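# Push loaded cart through self-closing door into taped bay

## Task

Move the loaded utility cart through the self-closing door and leave it parked inside the yellow-taped area. All four of its wheels must sit within the tape, none resting on the tape itself. Every carton must finish in the cart's top tray with no part extending beyond the tray's rim. Release the cart and move the robot away from it at the end. The robot must not fall or be left tilted, or the task fails. Anything that stays in place only because the robot is holding or pressing it does not count.

## Robot and tools

ROBOT. TidyBot++: a mobile base 0.54 m long, 0.50 m wide and 0.38 m tall on four powered casters, carrying one seven-joint arm with a two-finger gripper. The shoulder sits 0.12 m ahead of the base centre, 0.68 m above the floor. Two cameras: base_camera (pinhole, 644x364) and wrist_camera (fisheye, 644x476, looking along the hand). The arm begins folded, hand pointing down, reaching up to 0.08 m past the base front, with the elbow as high as 1.15 m.

FRAMES. Base frame: origin on the floor below the base centre, x forward, y left, z up. hand_pose is reported in it, as the point midway between the finger pads; the hand's own z runs out along the fingers and its y is the open/close direction. The odometry frame is the base frame as it was when the scene began. Heading grows to the left, range -3.142 to 3.142. base_tilt is in degrees, positive when leaning forward or right, with a fixed bias near 1 degree.

execute_actions. Arguments: actions, a list holding one action or none (empty just reports state and images); cameras, a list of base_camera, wrist_camera or all (omitted or null gives all, [] gives none). One action may contain:
- base: exactly one key, a relative offset measured from where the base was in the latest state report. translate_m: metres straight ahead, -2 to 2, forward positive. strafe_m: metres sideways, -2 to 2, left positive. rotate_rad: radians in place, -6.3 to 6.3, counter-clockwise from above positive. A move needing over 8.667 s at its top speed is refused.
- joints: absolute targets by name for the single arm, each a separate number. joint_1_rad (any angle; positive turns the arm clockwise seen from above, opposite to heading), joint_2_rad shoulder -2.249 to 2.249, joint_3_rad (any angle), joint_4_rad elbow -2.579 to 2.579, joint_5_rad (any angle), joint_6_rad wrist -2.099 to 2.099, joint_7_rad (any angle; 1.57 with the hand down spreads the fingers left-right), all in radians. gripper_pos is a fraction 0 (open, gap about 85 mm) to 1 (closed, squeezing roughly 100 N per finger). Any-angle joints go the short way, so turn in steps below half a revolution.
- speeds: caps for this action only, translate_m and strafe_m 0.05 to 0.5 m/s, rotate_rad 0.1 to 1.57 rad/s; maxima are the defaults.
Motions in an action start together; none may last past 15 s. Keys left out can still be driving toward earlier targets. An unknown key or bad value rejects the whole call. If a result reports a stop, the remaining calls of that reply are skipped.

wait: seconds, 0 to 10; no new command, returns state and images.
zoom_image: camera (base_camera or wrist_camera) and region [x0, y0, x1, y1] in pixels of that camera's latest full image, origin top-left, at most 504 by 504.
finished_scene: scene, the number of the scene being closed. Irreversible; the result reports success. Replying with no tool call also ends things.

ARM GEOMETRY. Upper arm 0.42 m, forearm 0.31 m, hand 0.31 m to the hand point. With joint_1_rad 0, joint_3_rad 3.14, joint_5_rad 0, the arm lies in the base's x-z plane; angles from vertical (forward positive) are joint_2_rad, joint_2_rad - joint_4_rad, and joint_2_rad - joint_4_rad - joint_6_rad. Sum length*sin for reach ahead of the shoulder and length*cos for height above it. A downward hand reaches about 0.94 m high at most, only near the base. Closed fingertips extend 20 mm past the hand point. Joints move up to 1.39 rad/s (1.22 for joints 5 to 7).

RESULT LINES. base_status and joint_status: done; off_target (resting off target, maybe still pushing); contact_stop and time_out (target dropped, holding where stopped); not_followed with 'joint command not followed' and 'cause:' (a self-collision check withheld arm targets; the gripper part still runs; targets may be retried later); limit_stop_at_motor_heat. For the base, done only means the wheels turned enough; a blocked base may read done far short. Gripper at 1 done means nothing held; off_target means something is gripped. on_its_own lists motion you did not command. motor_effort is percent of maximum, peak in brackets, with bias and noise. joint_positions and base_odometry (wheel counting, drifts and counts slip). Motor temperatures per joint; MOTOR HOT from 60 C, OVER-TEMPERATURE FAULT at 75 C (arm sinks). ARM HIT means the arm struck the base or itself. A torque fault (joints 1 to 4 at 104.5 N m, joints 5 to 7 at 51.3 N m) freezes arm and gripper for 10 s; the base keeps going. The pictures line names the returned images in order.

CAUTIONS. Friction leaves joints a little off target; correct by sending last command + (desired - read), but never command the read angle while carrying a load, as the arm sags. Hand readings can be 1 to 2 cm off; trust the cameras. Do not drive while the arm is caught on anything 0.8 m or higher, and avoid sideways shoves on a raised hand: the robot can tip. Backing off or withdrawing the arm rights a slight lean. Avoid drops, slams and forceful pushes; loose items may be nudged occasionally. The robot holds its last command while you think.

Each tool is called after "Call:" as name([rows], argument=value, ...), one row to a line, values as JSON.

## Session

Call:
execute_actions(actions=[])

Scene clock: 0.00 s.
Motor temperatures (°C, as the motors report them): [37 31 31 35 37 46 39]
base_odometry: x=+0.000 y=+0.000 heading=+0.000 (m, m, rad; odometry frame)
base_tilt: forward=-0.1 right=+0.6 (deg)
base_status: not commanded
joint_positions: joint_1_rad=+0.027 joint_2_rad=-0.346 joint_3_rad=+3.135 joint_4_rad=-2.527 joint_5_rad=+0.017 joint_6_rad=-0.904 joint_7_rad=+1.591 gripper_pos=+0.000
joint_status: not commanded
motor_effort: joint_1_rad=+0 joint_2_rad=+0 joint_3_rad=+0 joint_4_rad=+14 joint_5_rad=+0 joint_6_rad=+0 joint_7_rad=-1 (%)
hand_pose: x=+0.2512 y=-0.0057 z=+0.5867 quat_wxyz=(+0.008, +1.000, +0.004, +0.028) (m; base frame)
pictures: base_camera, wrist_camera
Images, in order (width x height): base_camera 644x364, wrist_camera 644x476.

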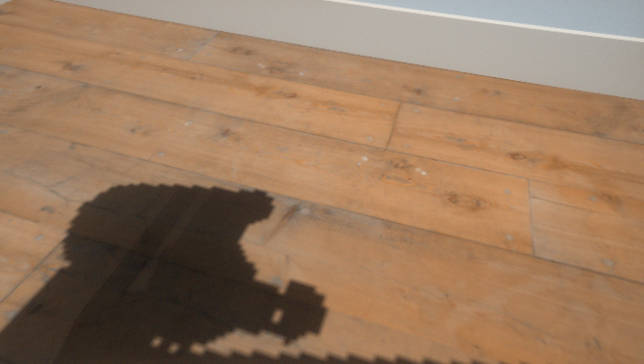

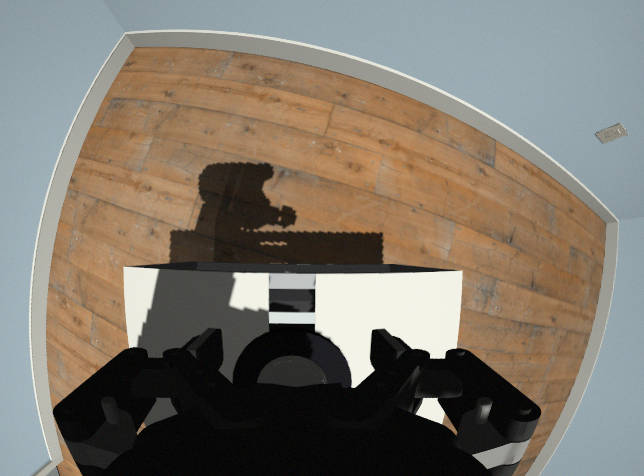

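Call:
execute_actions([
  {"joints":{"joint_1_rad":3.0,"joint_2_rad":-0.6,"joint_4_rad":-2.2,"joint_6_rad":-0.5}},
], cameras=["wrist_camera"])

Scene clock: 6.20 s.
Motor temperatures (°C, as the motors report them): [37 31 31 35 37 46 39]
base_odometry: x=+0.000 y=+0.000 heading=+0.000 (m, m, rad; odometry frame)
base_tilt: forward=-0.1 right=+0.6 (deg)
base_status: not commanded
joint_positions: joint_1_rad=+2.987 joint_2_rad=-0.578 joint_3_rad=+3.135 joint_4_rad=-2.226 joint_5_rad=+0.017 joint_6_rad=-0.533 joint_7_rad=+1.591 gripper_pos=+0.000
joint_status: all done
motor_effort: joint_1_rad=+1(1) joint_2_rad=+0(2) joint_3_rad=+1(0) joint_4_rad=+21(21) joint_5_rad=+0(0) joint_6_rad=+6(8) joint_7_rad=-1(1) (%)
hand_pose: x=-0.2152 y=-0.0533 z=+0.8316 quat_wxyz=(+0.462, +0.085, -0.883, +0.024) (m; base frame)
pictures: wrist_camera
Images, in order (width x height): wrist_camera 644x476.

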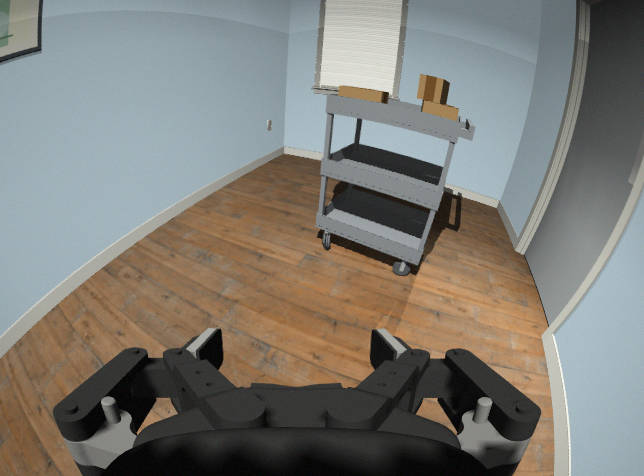

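Call:
execute_actions([
  {"base":{"rotate_rad":1.3},"joints":{"joint_1_rad":-1.0,"joint_6_rad":-0.4}},
])

Scene clock: 11.90 s.
Motor temperatures (°C, as the motors report them): [37 31 31 35 37 46 39]
base_odometry: x=+0.000 y=+0.000 heading=+1.300 (m, m, rad; odometry frame)
base_tilt: forward=-0.1 right=+0.6 (deg)
base_status: done
joint_positions: joint_1_rad=+5.270 joint_2_rad=-0.582 joint_3_rad=+3.135 joint_4_rad=-2.226 joint_5_rad=+0.017 joint_6_rad=-0.434 joint_7_rad=+1.591 gripper_pos=+0.000
joint_status: all done
motor_effort: joint_1_rad=+1(1) joint_2_rad=-1(2) joint_3_rad=+0(1) joint_4_rad=+21(21) joint_5_rad=+0(0) joint_6_rad=+7(7) joint_7_rad=-1(1) (%)
hand_pose: x=+0.3051 y=+0.3016 z=+0.8592 quat_wxyz=(+0.235, -0.745, -0.433, -0.449) (m; base frame)
pictures: base_camera, wrist_camera
Images, in order (width x height): base_camera 644x364, wrist_camera 644x476.

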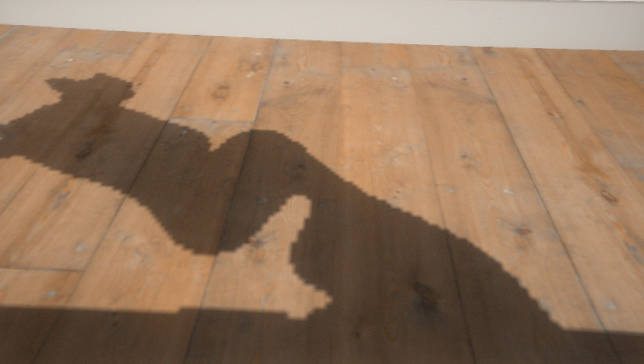

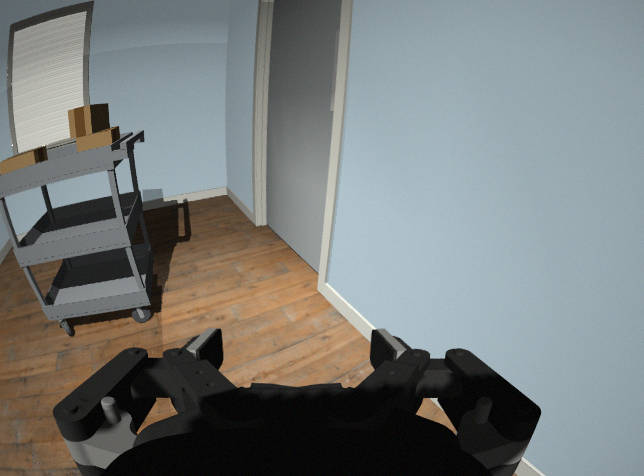

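Call:
execute_actions([
  {"base":{"rotate_rad":-0.06},"joints":{"joint_1_rad":-1.8}},
], cameras=[])

Call:
execute_actions([
  {"base":{"translate_m":0.45}},
], cameras=[])

Call:
execute_actions([
  {"base":{"strafe_m":1.0}},
])

Scene clock: 21.57 s.
Motor temperatures (°C, as the motors report them): [37 31 31 35 37 46 39]
base_odometry: x=+0.000 y=+0.000 heading=+1.240 (m, m, rad; odometry frame)
base_tilt: forward=-0.1 right=+0.7 (deg)
base_status: done
joint_positions: joint_1_rad=+4.496 joint_2_rad=-0.584 joint_3_rad=+3.135 joint_4_rad=-2.226 joint_5_rad=+0.017 joint_6_rad=-0.433 joint_7_rad=+1.591 gripper_pos=+0.000
joint_status: all done
motor_effort: joint_1_rad=+1(1) joint_2_rad=+0(1) joint_3_rad=+1(2) joint_4_rad=+21(22) joint_5_rad=+0(1) joint_6_rad=+7(7) joint_7_rad=-1(1) (%)
hand_pose: x=+0.0413 y=+0.3455 z=+0.8600 quat_wxyz=(+0.388, -0.527, -0.681, -0.328) (m; base frame)
pictures: none
No camera images: the call's "cameras" was empty. Leave "cameras" out to get every camera's image.

Scene clock: 23.83 s.
Motor temperatures (°C, as the motors report them): [37 31 31 35 37 46 39]
base_odometry: x=+0.146 y=+0.426 heading=+1.240 (m, m, rad; odometry frame)
base_tilt: forward=-0.1 right=+0.6 (deg)
base_status: done
joint_positions: joint_1_rad=+4.496 joint_2_rad=-0.584 joint_3_rad=+3.136 joint_4_rad=-2.225 joint_5_rad=+0.017 joint_6_rad=-0.433 joint_7_rad=+1.591 gripper_pos=+0.000
joint_status: not commanded
motor_effort: joint_1_rad=+0(1) joint_2_rad=-1(1) joint_3_rad=+1(3) joint_4_rad=+21(22) joint_5_rad=+0(0) joint_6_rad=+7(7) joint_7_rad=-1(1) (%)
hand_pose: x=+0.0415 y=+0.3457 z=+0.8603 quat_wxyz=(+0.389, -0.527, -0.681, -0.328) (m; base frame)
pictures: none
No camera images: the call's "cameras" was empty. Leave "cameras" out to get every camera's image.

Scene clock: 27.20 s.
Motor temperatures (°C, as the motors report them): [37 31 31 35 37 46 39]
base_odometry: x=-0.800 y=+0.751 heading=+1.240 (m, m, rad; odometry frame)
base_tilt: forward=-0.1 right=+0.5 (deg)
base_status: done
joint_positions: joint_1_rad=+4.496 joint_2_rad=-0.588 joint_3_rad=+3.136 joint_4_rad=-2.223 joint_5_rad=+0.017 joint_6_rad=-0.430 joint_7_rad=+1.591 gripper_pos=+0.000
joint_status: not commanded
motor_effort: joint_1_rad=+1(1) joint_2_rad=+0(3) joint_3_rad=+1(1) joint_4_rad=+21(21) joint_5_rad=+0(0) joint_6_rad=+8(7) joint_7_rad=+0(1) (%)
hand_pose: x=+0.0415 y=+0.3455 z=+0.8639 quat_wxyz=(+0.392, -0.525, -0.679, -0.330) (m; base frame)
pictures: base_camera, wrist_camera
Images, in order (width x height): base_camera 644x364, wrist_camera 644x476.

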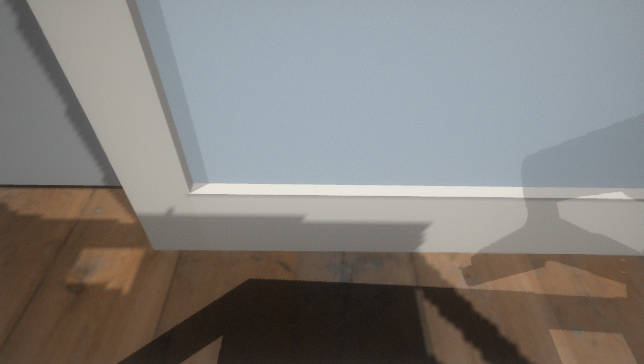

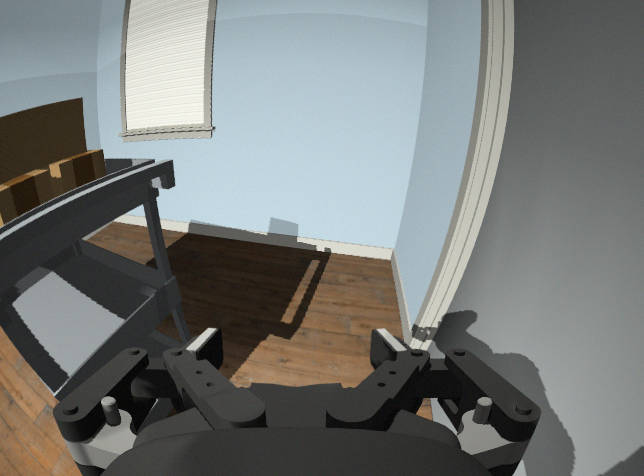

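Call:
execute_actions([
  {"base":{"strafe_m":0.62},"joints":{"joint_1_rad":3.14,"joint_2_rad":-0.3,"joint_4_rad":-1.2,"joint_6_rad":-1.6}},
])

Scene clock: 32.03 s.
Motor temperatures (°C, as the motors report them): [37 31 31 35 37 46 39]
base_odometry: x=-1.387 y=+0.952 heading=+1.240 (m, m, rad; odometry frame)
base_tilt: forward=+0.0 right=+0.6 (deg)
base_status: done
joint_positions: joint_1_rad=+3.154 joint_2_rad=-0.323 joint_3_rad=+3.136 joint_4_rad=-1.224 joint_5_rad=+0.017 joint_6_rad=-1.568 joint_7_rad=+1.591 gripper_pos=+0.000
joint_status: all done
motor_effort: joint_1_rad=+1(1) joint_2_rad=-5(5) joint_3_rad=+0(2) joint_4_rad=+17(23) joint_5_rad=+0(0) joint_6_rad=+5(8) joint_7_rad=-1(1) (%)
hand_pose: x=-0.1879 y=+0.0055 z=+1.0324 quat_wxyz=(+0.330, +0.003, -0.944, -0.013) (m; base frame)
pictures: base_camera, wrist_camera
Images, in order (width x height): base_camera 644x364, wrist_camera 644x476.

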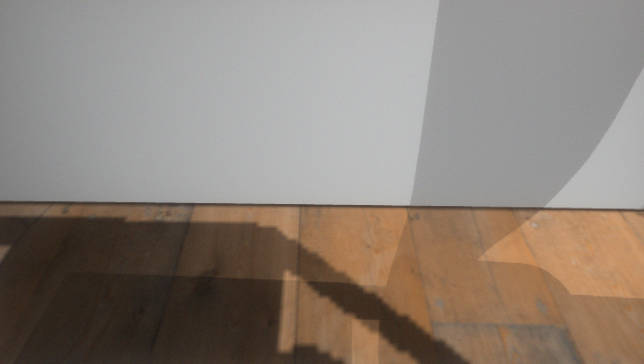

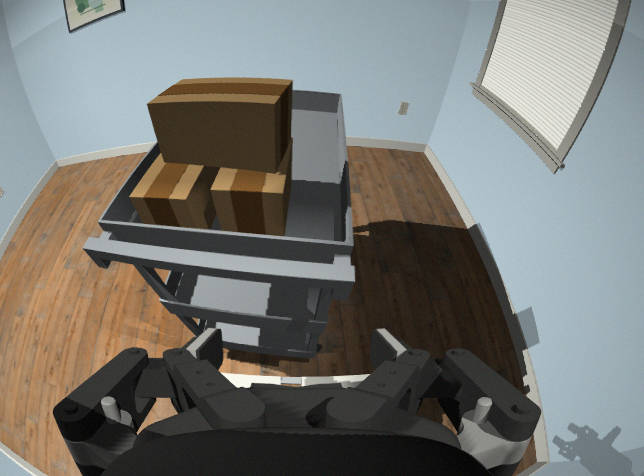

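Call:
execute_actions([
  {"base":{"translate_m":0.17}},
], cameras=[])

Call:
execute_actions([
  {"base":{"strafe_m":-0.13},"joints":{"joint_2_rad":-0.045,"joint_4_rad":-2.45,"joint_6_rad":0.83,"joint_7_rad":0}},
])

Scene clock: 38.60 s.
Motor temperatures (°C, as the motors report them): [37 31 31 36 37 46 39]
base_odometry: x=-1.331 y=+1.113 heading=+1.240 (m, m, rad; odometry frame)
base_tilt: forward=-0.1 right=+0.7 (deg)
base_status: done
joint_positions: joint_1_rad=+3.154 joint_2_rad=-0.310 joint_3_rad=+3.136 joint_4_rad=-1.222 joint_5_rad=+0.017 joint_6_rad=-1.570 joint_7_rad=+1.591 gripper_pos=+0.000
joint_status: not commanded
motor_effort: joint_1_rad=+0(0) joint_2_rad=-5(8) joint_3_rad=+0(1) joint_4_rad=+17(17) joint_5_rad=+0(0) joint_6_rad=+5(5) joint_7_rad=-1(1) (%)
hand_pose: x=-0.1918 y=+0.0055 z=+1.0289 quat_wxyz=(+0.324, +0.004, -0.946, -0.013) (m; base frame)
pictures: none
No camera images: the call's "cameras" was empty. Leave "cameras" out to get every camera's image.

Scene clock: 41.53 s.
Motor temperatures (°C, as the motors report them): [37 31 31 36 37 46 39]
base_odometry: x=-1.208 y=+1.071 heading=+1.240 (m, m, rad; odometry frame)
base_tilt: forward=+0.0 right=+0.6 (deg)
base_status: done
joint_positions: joint_1_rad=+3.151 joint_2_rad=-0.067 joint_3_rad=+3.133 joint_4_rad=-2.426 joint_5_rad=+0.017 joint_6_rad=+0.800 joint_7_rad=+0.030 gripper_pos=+0.000
joint_status: all done
motor_effort: joint_1_rad=+0(1) joint_2_rad=-14(16) joint_3_rad=+0(3) joint_4_rad=+18(21) joint_5_rad=+0(1) joint_6_rad=+9(8) joint_7_rad=-1(1) (%)
hand_pose: x=-0.3857 y=-0.0049 z=+0.8821 quat_wxyz=(+0.510, -0.484, -0.510, +0.495) (m; base frame)
pictures: base_camera, wrist_camera
Images, in order (width x height): base_camera 644x364, wrist_camera 644x476.

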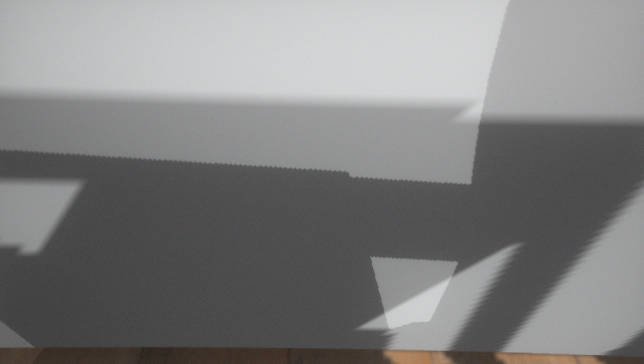

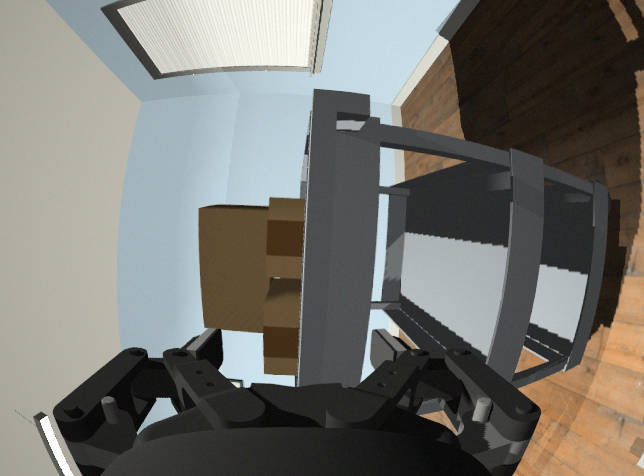

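Call:
execute_actions([
  {"base":{"translate_m":-0.08},"speeds":{"translate_m":0.06},"joints":{"joint_2_rad":0.08,"joint_6_rad":0.93,"joint_7_rad":-0.03}},
], cameras=["wrist_camera"])

Scene clock: 45.50 s.
Motor temperatures (°C, as the motors report them): [37 31 31 36 37 46 39]
base_odometry: x=-1.234 y=+0.995 heading=+1.240 (m, m, rad; odometry frame)
base_tilt: forward=-0.1 right=+0.6 (deg)
base_status: done
joint_positions: joint_1_rad=+3.151 joint_2_rad=+0.071 joint_3_rad=+3.133 joint_4_rad=-2.427 joint_5_rad=+0.017 joint_6_rad=+0.897 joint_7_rad=+0.002 gripper_pos=+0.000
joint_status: all done
motor_effort: joint_1_rad=+1(0) joint_2_rad=-17(20) joint_3_rad=+0(1) joint_4_rad=+15(18) joint_5_rad=+0(0) joint_6_rad=+8(8) joint_7_rad=-1(1) (%)
hand_pose: x=-0.4104 y=-0.0050 z=+0.8401 quat_wxyz=(+0.492, -0.502, -0.514, +0.492) (m; base frame)
pictures: wrist_camera
Images, in order (width x height): wrist_camera 644x476.

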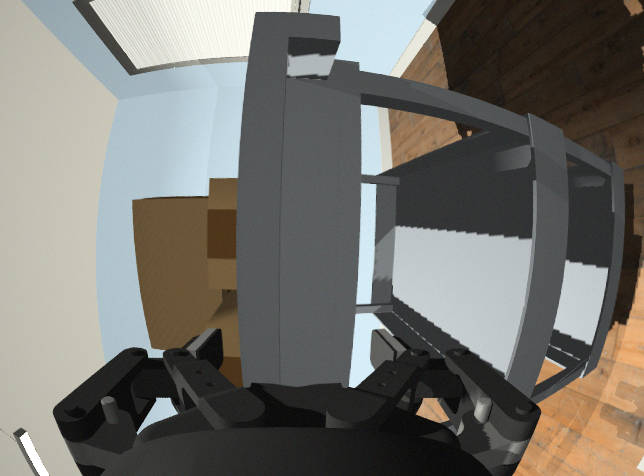

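Call:
execute_actions([
  {"joints":{"joint_6_rad":0.995}},
], cameras=[])

Call:
execute_actions([
  {"base":{"translate_m":-0.035}},
], cameras=["wrist_camera"])

Call:
execute_actions([
  {"joints":{"gripper_pos":1}},
], cameras=["wrist_camera"])

Scene clock: 49.87 s.
Motor temperatures (°C, as the motors report them): [37 31 31 36 37 46 39]
base_odometry: x=-1.234 y=+0.995 heading=+1.240 (m, m, rad; odometry frame)
base_tilt: forward=-0.1 right=+0.6 (deg)
base_status: not commanded
joint_positions: joint_1_rad=+3.151 joint_2_rad=+0.071 joint_3_rad=+3.133 joint_4_rad=-2.429 joint_5_rad=+0.017 joint_6_rad=+0.970 joint_7_rad=+0.002 gripper_pos=+0.000
joint_status: all done
motor_effort: joint_1_rad=+0(0) joint_2_rad=-18(19) joint_3_rad=+0(0) joint_4_rad=+16(16) joint_5_rad=+0(0) joint_6_rad=+8(9) joint_7_rad=-1(1) (%)
hand_pose: x=-0.4100 y=-0.0052 z=+0.8622 quat_wxyz=(+0.510, -0.484, -0.496, +0.510) (m; base frame)
pictures: none
No camera images: the call's "cameras" was empty. Leave "cameras" out to get every camera's image.

Scene clock: 50.77 s.
Motor temperatures (°C, as the motors report them): [37 31 31 36 37 46 39]
base_odometry: x=-1.246 y=+0.962 heading=+1.240 (m, m, rad; odometry frame)
base_tilt: forward=-0.2 right=+0.6 (deg)
base_status: done
joint_positions: joint_1_rad=+3.151 joint_2_rad=+0.077 joint_3_rad=+3.133 joint_4_rad=-2.430 joint_5_rad=+0.017 joint_6_rad=+0.970 joint_7_rad=+0.002 gripper_pos=+0.000
joint_status: not commanded
motor_effort: joint_1_rad=+1(1) joint_2_rad=-17(20) joint_3_rad=+0(0) joint_4_rad=+15(16) joint_5_rad=+0(0) joint_6_rad=+7(8) joint_7_rad=-1(1) (%)
hand_pose: x=-0.4106 y=-0.0052 z=+0.8587 quat_wxyz=(+0.508, -0.486, -0.497, +0.509) (m; base frame)
pictures: wrist_camera
Images, in order (width x height): wrist_camera 644x476.

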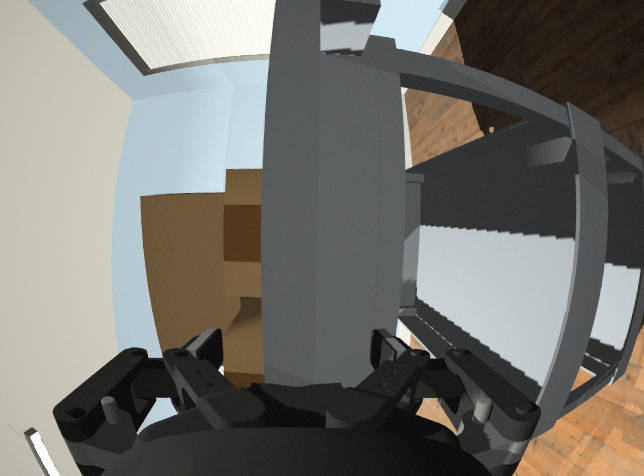

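Scene clock: 51.87 s.
Motor temperatures (°C, as the motors report them): [37 31 31 35 37 46 39]
base_odometry: x=-1.245 y=+0.962 heading=+1.240 (m, m, rad; odometry frame)
base_tilt: forward=-0.1 right=+0.6 (deg)
base_status: not commanded
joint_positions: joint_1_rad=+3.151 joint_2_rad=+0.074 joint_3_rad=+3.133 joint_4_rad=-2.431 joint_5_rad=+0.017 joint_6_rad=+0.979 joint_7_rad=+0.000 gripper_pos=+0.742
joint_status: gripper_pos off_target (ended at +0.742, target +1.000)
motor_effort: joint_1_rad=+1(1) joint_2_rad=-16(20) joint_3_rad=+1(1) joint_4_rad=+12(21) joint_5_rad=+0(0) joint_6_rad=+8(14) joint_7_rad=+0(1) (%)
hand_pose: x=-0.4098 y=-0.0052 z=+0.8622 quat_wxyz=(+0.510, -0.483, -0.494, +0.512) (m; base frame)
pictures: wrist_camera
Images, in order (width x height): wrist_camera 644x476.

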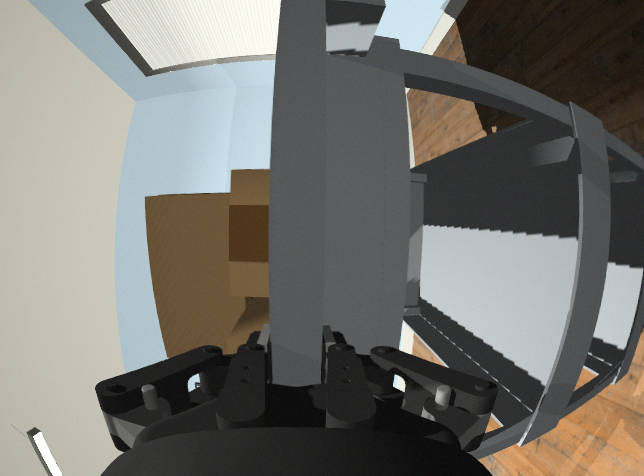

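Call:
execute_actions([
  {"base":{"strafe_m":0.09},"speeds":{"strafe_m":0.05}},
], cameras=[])

Call:
execute_actions([
  {"base":{"translate_m":0.5},"speeds":{"translate_m":0.08}},
])

Scene clock: 56.07 s.
Motor temperatures (°C, as the motors report them): [37 31 31 35 37 46 39]
base_odometry: x=-1.331 y=+0.991 heading=+1.241 (m, m, rad; odometry frame)
base_tilt: forward=-0.2 right=+0.7 (deg)
base_status: done
joint_positions: joint_1_rad=+3.115 joint_2_rad=+0.074 joint_3_rad=+3.110 joint_4_rad=-2.432 joint_5_rad=+0.023 joint_6_rad=+0.979 joint_7_rad=-0.002 gripper_pos=+0.742
joint_status: not commanded
motor_effort: joint_1_rad=+6(8) joint_2_rad=-14(16) joint_3_rad=+6(7) joint_4_rad=+16(16) joint_5_rad=-4(6) joint_6_rad=+8(9) joint_7_rad=+0(0) (%)
hand_pose: x=-0.4081 y=-0.0377 z=+0.8621 quat_wxyz=(+0.493, -0.467, -0.509, +0.528) (m; base frame)
pictures: none
No camera images: the call's "cameras" was empty. Leave "cameras" out to get every camera's image.

Scene clock: 63.23 s.
Motor temperatures (°C, as the motors report them): [37 31 31 35 37 46 39]
base_odometry: x=-1.169 y=+1.464 heading=+1.241 (m, m, rad; odometry frame)
base_tilt: forward=-0.1 right=+0.6 (deg)
base_status: done
joint_positions: joint_1_rad=+3.166 joint_2_rad=+0.073 joint_3_rad=+3.161 joint_4_rad=-2.433 joint_5_rad=+0.011 joint_6_rad=+0.979 joint_7_rad=-0.003 gripper_pos=+0.742
joint_status: not commanded
motor_effort: joint_1_rad=-5(8) joint_2_rad=-16(22) joint_3_rad=-5(7) joint_4_rad=+13(19) joint_5_rad=+4(6) joint_6_rad=+7(11) joint_7_rad=-2(3) (%)
hand_pose: x=-0.4092 y=+0.0189 z=+0.8621 quat_wxyz=(+0.521, -0.496, -0.482, +0.500) (m; base frame)
pictures: base_camera, wrist_camera
Images, in order (width x height): base_camera 644x364, wrist_camera 644x476.

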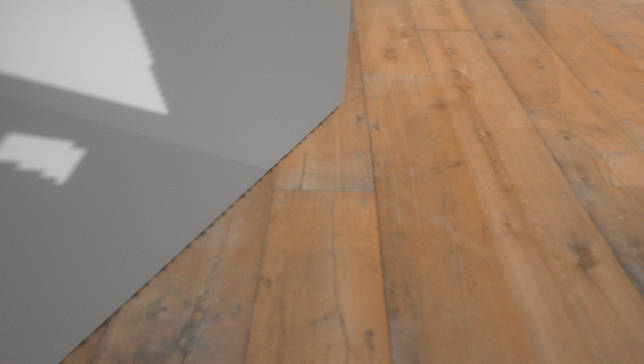

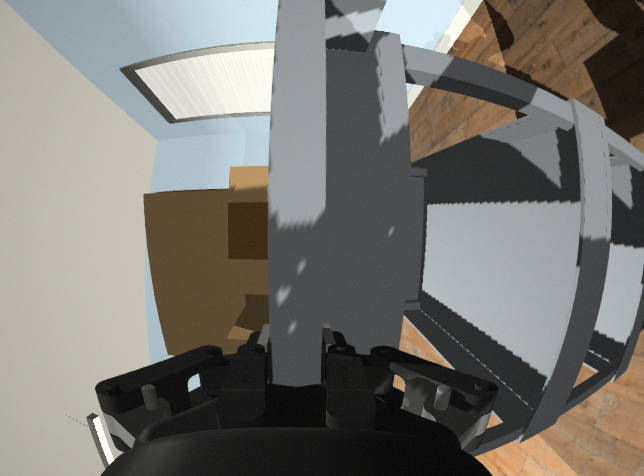

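Call:
execute_actions([
  {"base":{"translate_m":0.8},"speeds":{"translate_m":0.15}},
])

Scene clock: 70.20 s.
Motor temperatures (°C, as the motors report them): [37 31 31 35 37 46 39]
base_odometry: x=-0.909 y=+2.221 heading=+1.240 (m, m, rad; odometry frame)
base_tilt: forward=-0.1 right=+0.6 (deg)
base_status: done
joint_positions: joint_1_rad=+3.183 joint_2_rad=+0.073 joint_3_rad=+3.177 joint_4_rad=-2.433 joint_5_rad=+0.000 joint_6_rad=+0.979 joint_7_rad=-0.003 gripper_pos=+0.742
joint_status: not commanded
motor_effort: joint_1_rad=-9(11) joint_2_rad=-14(24) joint_3_rad=-9(11) joint_4_rad=+14(16) joint_5_rad=+6(8) joint_6_rad=+8(9) joint_7_rad=-3(3) (%)
hand_pose: x=-0.4085 y=+0.0385 z=+0.8621 quat_wxyz=(+0.530, -0.507, -0.470, +0.491) (m; base frame)
pictures: base_camera, wrist_camera
Images, in order (width x height): base_camera 644x364, wrist_camera 644x476.

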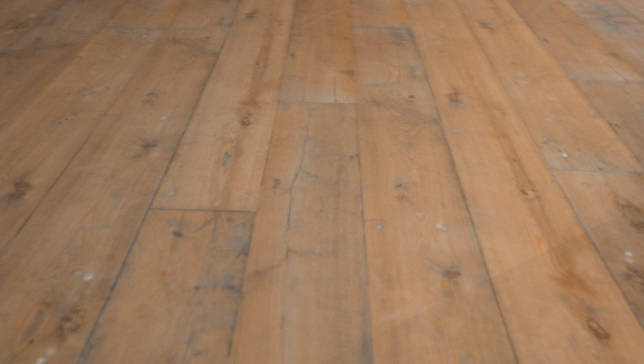

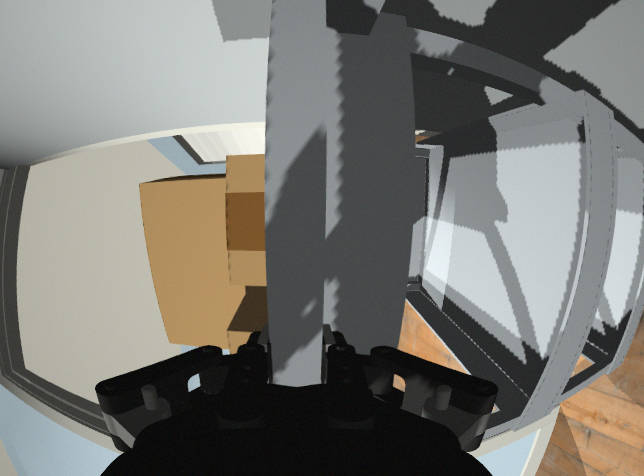

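Call:
execute_actions([
  {"base":{"translate_m":0.75},"speeds":{"translate_m":0.15}},
])

Scene clock: 77.53 s.
Motor temperatures (°C, as the motors report them): [37 32 31 35 37 46 39]
base_odometry: x=-0.665 y=+2.931 heading=+1.241 (m, m, rad; odometry frame)
base_tilt: forward=-0.1 right=+0.6 (deg)
base_status: done
joint_positions: joint_1_rad=+3.108 joint_2_rad=+0.075 joint_3_rad=+3.103 joint_4_rad=-2.431 joint_5_rad=+0.027 joint_6_rad=+0.979 joint_7_rad=-0.007 gripper_pos=+0.743
joint_status: not commanded
motor_effort: joint_1_rad=+9(10) joint_2_rad=-16(24) joint_3_rad=+8(10) joint_4_rad=+16(16) joint_5_rad=-6(7) joint_6_rad=+8(9) joint_7_rad=+1(4) (%)
hand_pose: x=-0.4077 y=-0.0458 z=+0.8621 quat_wxyz=(+0.488, -0.464, -0.513, +0.533) (m; base frame)
pictures: base_camera, wrist_camera
Images, in order (width x height): base_camera 644x364, wrist_camera 644x476.

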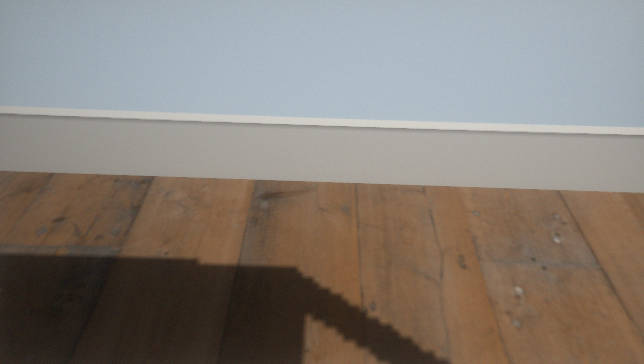

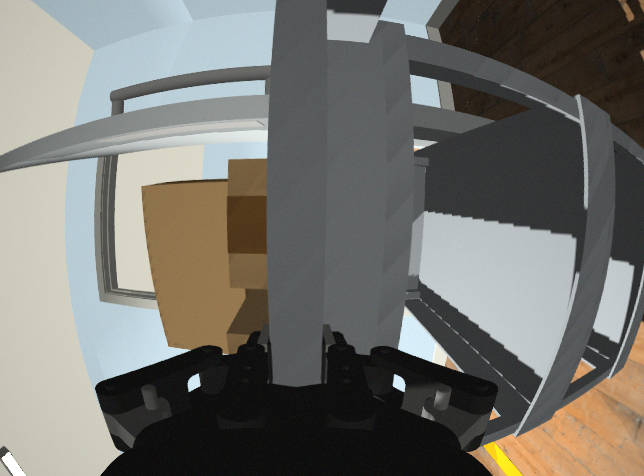

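Call:
execute_actions([
  {"base":{"translate_m":0.2},"speeds":{"translate_m":0.15}},
], cameras=[])

Call:
execute_actions([
  {"base":{"strafe_m":-0.25},"speeds":{"strafe_m":0.08}},
])

Scene clock: 81.37 s.
Motor temperatures (°C, as the motors report them): [37 32 31 35 37 46 39]
base_odometry: x=-0.600 y=+3.120 heading=+1.241 (m, m, rad; odometry frame)
base_tilt: forward=-0.1 right=+0.7 (deg)
base_status: done
joint_positions: joint_1_rad=+3.104 joint_2_rad=+0.075 joint_3_rad=+3.100 joint_4_rad=-2.431 joint_5_rad=+0.030 joint_6_rad=+0.979 joint_7_rad=-0.008 gripper_pos=+0.743
joint_status: not commanded
motor_effort: joint_1_rad=+7(10) joint_2_rad=-16(25) joint_3_rad=+7(9) joint_4_rad=+14(16) joint_5_rad=-6(7) joint_6_rad=+8(9) joint_7_rad=+1(1) (%)
hand_pose: x=-0.4072 y=-0.0505 z=+0.8621 quat_wxyz=(+0.485, -0.461, -0.515, +0.535) (m; base frame)
pictures: none
No camera images: the call's "cameras" was empty. Leave "cameras" out to get every camera's image.

Scene clock: 85.00 s.
Motor temperatures (°C, as the motors report them): [37 32 31 35 37 46 39]
base_odometry: x=-0.364 y=+3.039 heading=+1.241 (m, m, rad; odometry frame)
base_tilt: forward=-0.1 right=+0.6 (deg)
base_status: done
joint_positions: joint_1_rad=+3.170 joint_2_rad=+0.070 joint_3_rad=+3.162 joint_4_rad=-2.437 joint_5_rad=+0.009 joint_6_rad=+0.979 joint_7_rad=-0.011 gripper_pos=+0.743
joint_status: not commanded
motor_effort: joint_1_rad=-5(9) joint_2_rad=-12(16) joint_3_rad=-5(9) joint_4_rad=+17(18) joint_5_rad=+3(6) joint_6_rad=+7(8) joint_7_rad=-3(4) (%)
hand_pose: x=-0.4077 y=+0.0220 z=+0.8621 quat_wxyz=(+0.520, -0.500, -0.478, +0.501) (m; base frame)
pictures: base_camera, wrist_camera
Images, in order (width x height): base_camera 644x364, wrist_camera 644x476.

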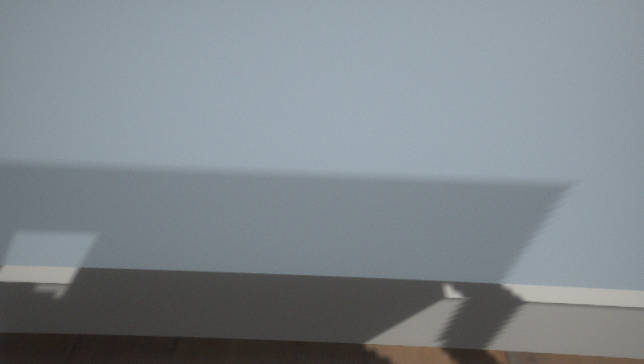

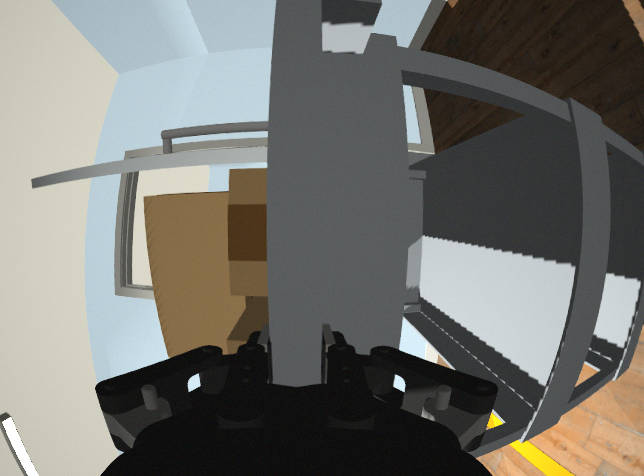

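Seems to follow sideways. Continue.

Call:
execute_actions([
  {"base":{"strafe_m":-0.3},"speeds":{"strafe_m":0.08}},
])

Scene clock: 90.27 s.
Motor temperatures (°C, as the motors report them): [37 32 31 35 37 46 39]
base_odometry: x=-0.080 y=+2.942 heading=+1.241 (m, m, rad; odometry frame)
base_tilt: forward=-0.1 right=+0.6 (deg)
base_status: done
joint_positions: joint_1_rad=+3.175 joint_2_rad=+0.070 joint_3_rad=+3.166 joint_4_rad=-2.437 joint_5_rad=+0.008 joint_6_rad=+0.979 joint_7_rad=-0.011 gripper_pos=+0.743
joint_status: not commanded
motor_effort: joint_1_rad=-5(9) joint_2_rad=-15(16) joint_3_rad=-5(9) joint_4_rad=+12(17) joint_5_rad=+3(6) joint_6_rad=+7(8) joint_7_rad=-4(4) (%)
hand_pose: x=-0.4074 y=+0.0267 z=+0.8621 quat_wxyz=(+0.523, -0.502, -0.475, +0.499) (m; base frame)
pictures: base_camera, wrist_camera
Images, in order (width x height): base_camera 644x364, wrist_camera 644x476.

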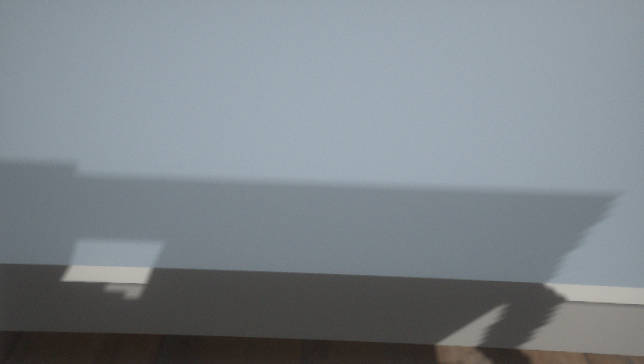

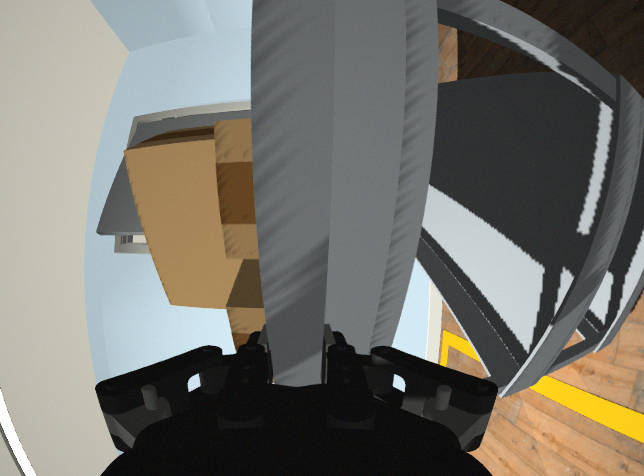

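Call:
execute_actions([
  {"joints":{"gripper_pos":0}},
], cameras=[])

Call:
execute_actions([
  {"base":{"translate_m":0.05},"joints":{"joint_2_rad":-0.06,"joint_4_rad":-2.52,"joint_6_rad":0.89}},
], cameras=[])

Call:
execute_actions([
  {"base":{"strafe_m":-0.3},"joints":{"joint_1_rad":2.2}},
], cameras=[])

Call:
execute_actions([
  {"joints":{"joint_1_rad":2.8,"joint_2_rad":0,"joint_4_rad":-1.0,"joint_6_rad":-1.7,"joint_7_rad":1.57}},
], cameras=["wrist_camera"])

Scene clock: 95.30 s.
Motor temperatures (°C, as the motors report them): [37 32 31 35 37 46 39]
base_odometry: x=-0.080 y=+2.942 heading=+1.241 (m, m, rad; odometry frame)
base_tilt: forward=+0.0 right=+0.7 (deg)
base_status: not commanded
joint_positions: joint_1_rad=+3.147 joint_2_rad=+0.070 joint_3_rad=+3.138 joint_4_rad=-2.438 joint_5_rad=+0.008 joint_6_rad=+0.979 joint_7_rad=-0.011 gripper_pos=+0.000
joint_status: all done
motor_effort: joint_1_rad=+1(5) joint_2_rad=-17(19) joint_3_rad=+0(5) joint_4_rad=+15(15) joint_5_rad=+0(3) joint_6_rad=+8(8) joint_7_rad=-1(4) (%)
hand_pose: x=-0.4076 y=-0.0022 z=+0.8611 quat_wxyz=(+0.508, -0.490, -0.489, +0.513) (m; base frame)
pictures: none
No camera images: the call's "cameras" was empty. Leave "cameras" out to get every camera's image.

Scene clock: 96.33 s.
Motor temperatures (°C, as the motors report them): [37 32 31 35 37 46 39]
base_odometry: x=-0.063 y=+2.989 heading=+1.241 (m, m, rad; odometry frame)
base_tilt: forward=-0.2 right=+0.7 (deg)
base_status: done
joint_positions: joint_1_rad=+3.147 joint_2_rad=-0.057 joint_3_rad=+3.138 joint_4_rad=-2.501 joint_5_rad=+0.008 joint_6_rad=+0.924 joint_7_rad=-0.011 gripper_pos=+0.000
joint_status: all done
motor_effort: joint_1_rad=+1(1) joint_2_rad=-13(20) joint_3_rad=+0(1) joint_4_rad=+16(17) joint_5_rad=+0(0) joint_6_rad=+7(8) joint_7_rad=-1(0) (%)
hand_pose: x=-0.3698 y=-0.0023 z=+0.8771 quat_wxyz=(+0.510, -0.487, -0.487, +0.515) (m; base frame)
pictures: none
No camera images: the call's "cameras" was empty. Leave "cameras" out to get every camera's image.

Scene clock: 98.57 s.
Motor temperatures (°C, as the motors report them): [37 32 31 35 37 46 39]
base_odometry: x=+0.221 y=+2.892 heading=+1.241 (m, m, rad; odometry frame)
base_tilt: forward=-0.1 right=+0.7 (deg)
base_status: done
joint_positions: joint_1_rad=+2.213 joint_2_rad=-0.057 joint_3_rad=+3.137 joint_4_rad=-2.501 joint_5_rad=+0.008 joint_6_rad=+0.923 joint_7_rad=-0.011 gripper_pos=+0.000
joint_status: all done
motor_effort: joint_1_rad=+1(1) joint_2_rad=-14(15) joint_3_rad=+0(2) joint_4_rad=+16(16) joint_5_rad=+0(1) joint_6_rad=+8(9) joint_7_rad=-1(0) (%)
hand_pose: x=-0.1691 y=-0.3950 z=+0.8768 quat_wxyz=(+0.223, -0.215, -0.655, +0.690) (m; base frame)
pictures: none
No camera images: the call's "cameras" was empty. Leave "cameras" out to get every camera's image.

Scene clock: 101.93 s.
Motor temperatures (°C, as the motors report them): [37 32 31 36 37 46 39]
base_odometry: x=+0.221 y=+2.892 heading=+1.241 (m, m, rad; odometry frame)
base_tilt: forward=-0.1 right=+0.7 (deg)
base_status: not commanded
joint_positions: joint_1_rad=+2.785 joint_2_rad=-0.021 joint_3_rad=+3.137 joint_4_rad=-1.023 joint_5_rad=+0.008 joint_6_rad=-1.671 joint_7_rad=+1.540 gripper_pos=+0.000
joint_status: all done
motor_effort: joint_1_rad=+1(1) joint_2_rad=-15(19) joint_3_rad=+0(1) joint_4_rad=+17(21) joint_5_rad=+0(0) joint_6_rad=+3(9) joint_7_rad=-1(0) (%)
hand_pose: x=-0.2526 y=-0.1391 z=+0.9943 quat_wxyz=(+0.229, +0.159, -0.960, +0.041) (m; base frame)
pictures: wrist_camera
Images, in order (width x height): wrist_camera 644x476.

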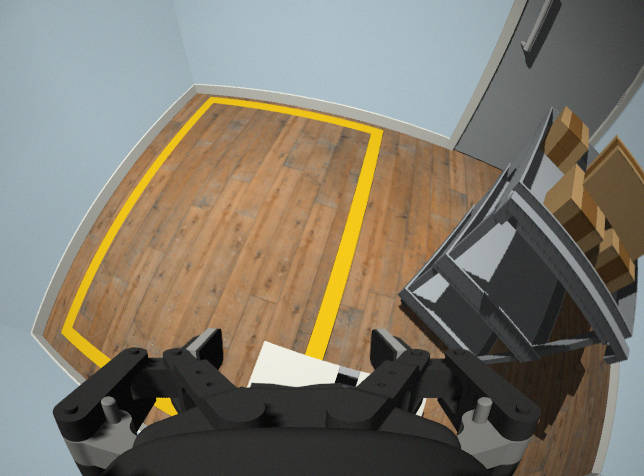

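Call:
execute_actions([
  {"base":{"strafe_m":0.08},"joints":{"joint_2_rad":0.08,"joint_4_rad":-2.45,"joint_6_rad":0.995,"joint_7_rad":-0.03}},
], cameras=[])

Call:
execute_actions([
  {"joints":{"joint_1_rad":3.56}},
], cameras=["wrist_camera"])

Scene clock: 118.57 s.
Motor temperatures (°C, as the motors report them): [37 32 31 36 37 46 39]
base_odometry: x=+0.145 y=+2.918 heading=+1.242 (m, m, rad; odometry frame)
base_tilt: forward=-0.1 right=+0.6 (deg)
base_status: done
joint_positions: joint_1_rad=+2.793 joint_2_rad=+0.057 joint_3_rad=+3.137 joint_4_rad=-2.426 joint_5_rad=+0.008 joint_6_rad=+0.965 joint_7_rad=+0.000 gripper_pos=+0.000
joint_status: all done
motor_effort: joint_1_rad=+0(3) joint_2_rad=-17(21) joint_3_rad=+0(2) joint_4_rad=+15(21) joint_5_rad=+0(1) joint_6_rad=+7(9) joint_7_rad=-1(0) (%)
hand_pose: x=-0.3744 y=-0.1858 z=+0.8696 quat_wxyz=(+0.414, -0.390, -0.567, +0.596) (m; base frame)
pictures: none
No camera images: the call's "cameras" was empty. Leave "cameras" out to get every camera's image.

Scene clock: 120.60 s.
Motor temperatures (°C, as the motors report them): [37 32 31 36 37 46 39]
base_odometry: x=+0.145 y=+2.918 heading=+1.242 (m, m, rad; odometry frame)
base_tilt: forward=-0.1 right=+0.8 (deg)
base_status: not commanded
joint_positions: joint_1_rad=+3.549 joint_2_rad=+0.059 joint_3_rad=+3.137 joint_4_rad=-2.426 joint_5_rad=+0.008 joint_6_rad=+0.965 joint_7_rad=+0.000 gripper_pos=+0.000
joint_status: all done
motor_effort: joint_1_rad=+1(1) joint_2_rad=-17(18) joint_3_rad=+0(1) joint_4_rad=+15(15) joint_5_rad=+0(0) joint_6_rad=+8(7) joint_7_rad=-1(1) (%)
hand_pose: x=-0.3678 y=+0.2034 z=+0.8687 quat_wxyz=(+0.604, -0.572, -0.383, +0.400) (m; base frame)
pictures: wrist_camera
Images, in order (width x height): wrist_camera 644x476.

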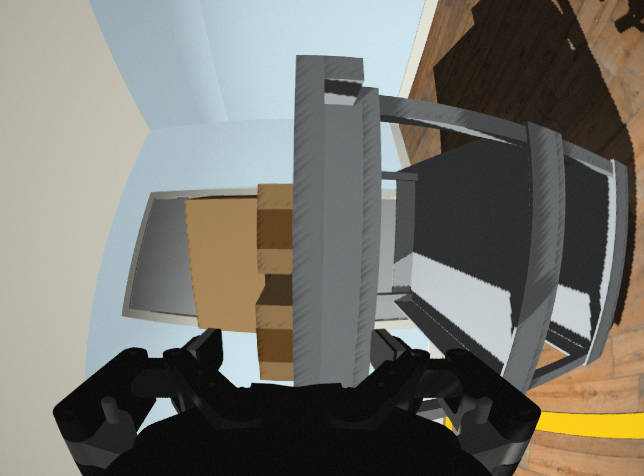

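Call:
execute_actions([
  {"base":{"strafe_m":0.05},"joints":{"joint_2_rad":0.1}},
], cameras=[])

Call:
execute_actions([
  {"base":{"translate_m":-0.095},"speeds":{"translate_m":0.1}},
], cameras=["wrist_camera"])

Call:
execute_actions([
  {"joints":{"gripper_pos":1}},
], cameras=["wrist_camera"])

Scene clock: 124.00 s.
Motor temperatures (°C, as the motors report them): [37 32 31 36 37 46 39]
base_odometry: x=+0.098 y=+2.934 heading=+1.241 (m, m, rad; odometry frame)
base_tilt: forward=-0.1 right=+0.7 (deg)
base_status: done
joint_positions: joint_1_rad=+3.553 joint_2_rad=+0.083 joint_3_rad=+3.137 joint_4_rad=-2.426 joint_5_rad=+0.008 joint_6_rad=+0.965 joint_7_rad=+0.000 gripper_pos=+0.000
joint_status: all done
motor_effort: joint_1_rad=+1(2) joint_2_rad=-18(18) joint_3_rad=+0(1) joint_4_rad=+15(16) joint_5_rad=+0(0) joint_6_rad=+8(8) joint_7_rad=-1(0) (%)
hand_pose: x=-0.3707 y=+0.2073 z=+0.8561 quat_wxyz=(+0.598, -0.580, -0.387, +0.395) (m; base frame)
pictures: none
No camera images: the call's "cameras" was empty. Leave "cameras" out to get every camera's image.

Scene clock: 125.50 s.
Motor temperatures (°C, as the motors report them): [37 32 31 36 37 46 39]
base_odometry: x=+0.067 y=+2.844 heading=+1.241 (m, m, rad; odometry frame)
base_tilt: forward=-0.2 right=+0.6 (deg)
base_status: done
joint_positions: joint_1_rad=+3.553 joint_2_rad=+0.087 joint_3_rad=+3.137 joint_4_rad=-2.428 joint_5_rad=+0.008 joint_6_rad=+0.965 joint_7_rad=+0.000 gripper_pos=+0.000
joint_status: not commanded
motor_effort: joint_1_rad=+0(0) joint_2_rad=-18(19) joint_3_rad=+0(1) joint_4_rad=+15(16) joint_5_rad=+0(1) joint_6_rad=+7(8) joint_7_rad=-1(0) (%)
hand_pose: x=-0.3709 y=+0.2074 z=+0.8529 quat_wxyz=(+0.596, -0.582, -0.388, +0.393) (m; base frame)
pictures: wrist_camera
Images, in order (width x height): wrist_camera 644x476.

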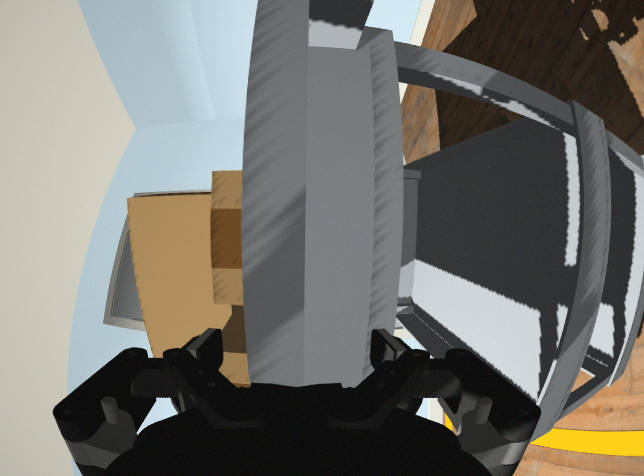

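Scene clock: 126.60 s.
Motor temperatures (°C, as the motors report them): [37 32 31 36 37 46 39]
base_odometry: x=+0.067 y=+2.844 heading=+1.241 (m, m, rad; odometry frame)
base_tilt: forward=-0.2 right=+0.7 (deg)
base_status: not commanded
joint_positions: joint_1_rad=+3.553 joint_2_rad=+0.081 joint_3_rad=+3.137 joint_4_rad=-2.429 joint_5_rad=+0.008 joint_6_rad=+0.987 joint_7_rad=+0.000 gripper_pos=+0.739
joint_status: gripper_pos off_target (ended at +0.739, target +1.000)
motor_effort: joint_1_rad=+1(1) joint_2_rad=-14(21) joint_3_rad=+1(1) joint_4_rad=+11(20) joint_5_rad=+0(1) joint_6_rad=+6(13) joint_7_rad=+0(0) (%)
hand_pose: x=-0.3696 y=+0.2068 z=+0.8622 quat_wxyz=(+0.604, -0.574, -0.383, +0.399) (m; base frame)
pictures: wrist_camera
Images, in order (width x height): wrist_camera 644x476.

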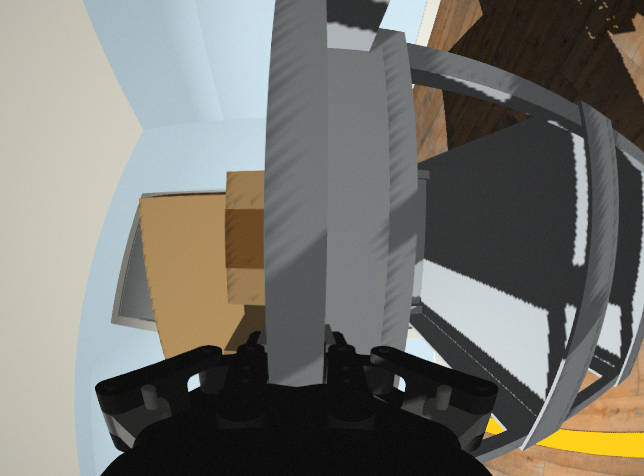

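Call:
execute_actions([
  {"base":{"strafe_m":-0.25},"speeds":{"strafe_m":0.15},"joints":{"joint_1_rad":3.65}},
], cameras=[])

Call:
execute_actions([
  {"base":{"strafe_m":-0.25},"speeds":{"strafe_m":0.15},"joints":{"joint_1_rad":3.82}},
], cameras=["wrist_camera"])

Call:
execute_actions([
  {"base":{"strafe_m":-0.3},"speeds":{"strafe_m":0.15},"joints":{"joint_1_rad":3.98}},
])

Scene clock: 131.80 s.
Motor temperatures (°C, as the motors report them): [37 32 31 36 37 46 39]
base_odometry: x=+0.303 y=+2.763 heading=+1.241 (m, m, rad; odometry frame)
base_tilt: forward=+0.0 right=+0.7 (deg)
base_status: done
joint_positions: joint_1_rad=+3.670 joint_2_rad=+0.088 joint_3_rad=+3.153 joint_4_rad=-2.422 joint_5_rad=+0.008 joint_6_rad=+0.987 joint_7_rad=-0.001 gripper_pos=+0.739
joint_status: all done
motor_effort: joint_1_rad=-3(7) joint_2_rad=-14(21) joint_3_rad=-3(6) joint_4_rad=+14(14) joint_5_rad=+3(6) joint_6_rad=+6(7) joint_7_rad=-1(0) (%)
hand_pose: x=-0.3407 y=+0.2710 z=+0.8622 quat_wxyz=(+0.630, -0.598, -0.344, +0.357) (m; base frame)
pictures: none
No camera images: the call's "cameras" was empty. Leave "cameras" out to get every camera's image.

Scene clock: 134.13 s.
Motor temperatures (°C, as the motors report them): [37 32 31 36 37 46 39]
base_odometry: x=+0.540 y=+2.682 heading=+1.241 (m, m, rad; odometry frame)
base_tilt: forward=-0.1 right=+0.7 (deg)
base_status: done
joint_positions: joint_1_rad=+3.831 joint_2_rad=+0.092 joint_3_rad=+3.147 joint_4_rad=-2.418 joint_5_rad=+0.009 joint_6_rad=+0.987 joint_7_rad=-0.001 gripper_pos=+0.739
joint_status: all done
motor_effort: joint_1_rad=-2(7) joint_2_rad=-14(22) joint_3_rad=-2(6) joint_4_rad=+13(13) joint_5_rad=+2(5) joint_6_rad=+6(8) joint_7_rad=-1(2) (%)
hand_pose: x=-0.2945 y=+0.3398 z=+0.8622 quat_wxyz=(+0.655, -0.623, -0.296, +0.308) (m; base frame)
pictures: wrist_camera
Images, in order (width x height): wrist_camera 644x476.

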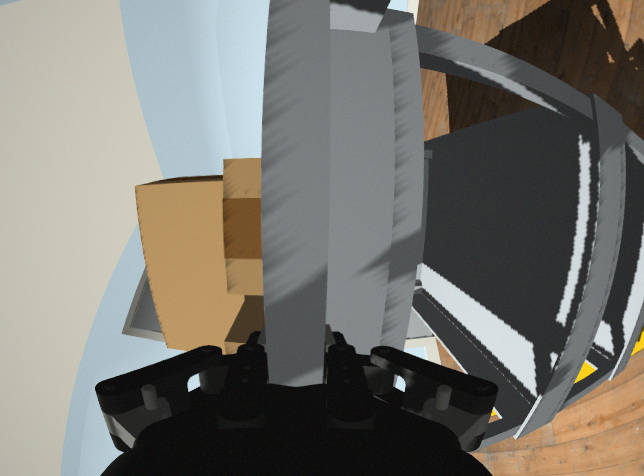

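Scene clock: 136.80 s.
Motor temperatures (°C, as the motors report them): [37 32 31 36 37 46 39]
base_odometry: x=+0.824 y=+2.585 heading=+1.241 (m, m, rad; odometry frame)
base_tilt: forward=-0.1 right=+0.7 (deg)
base_status: done
joint_positions: joint_1_rad=+4.004 joint_2_rad=+0.088 joint_3_rad=+3.158 joint_4_rad=-2.422 joint_5_rad=+0.010 joint_6_rad=+0.987 joint_7_rad=-0.001 gripper_pos=+0.739
joint_status: all done
motor_effort: joint_1_rad=-5(7) joint_2_rad=-14(23) joint_3_rad=-4(7) joint_4_rad=+14(14) joint_5_rad=+4(6) joint_6_rad=+6(8) joint_7_rad=-1(2) (%)
hand_pose: x=-0.2246 y=+0.4083 z=+0.8622 quat_wxyz=(+0.681, -0.647, -0.239, +0.246) (m; base frame)
pictures: base_camera, wrist_camera
Images, in order (width x height): base_camera 644x364, wrist_camera 644x476.

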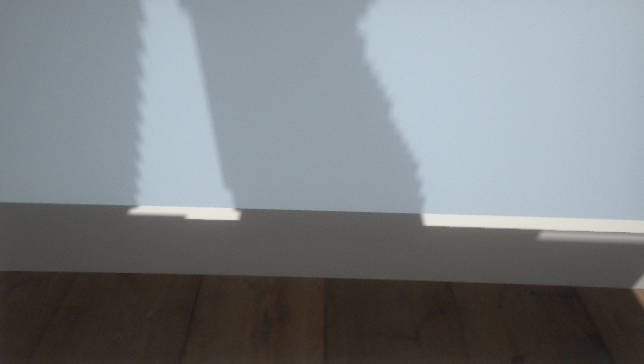

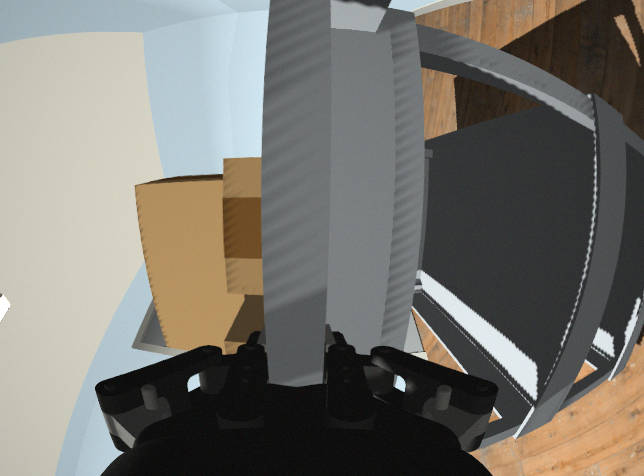

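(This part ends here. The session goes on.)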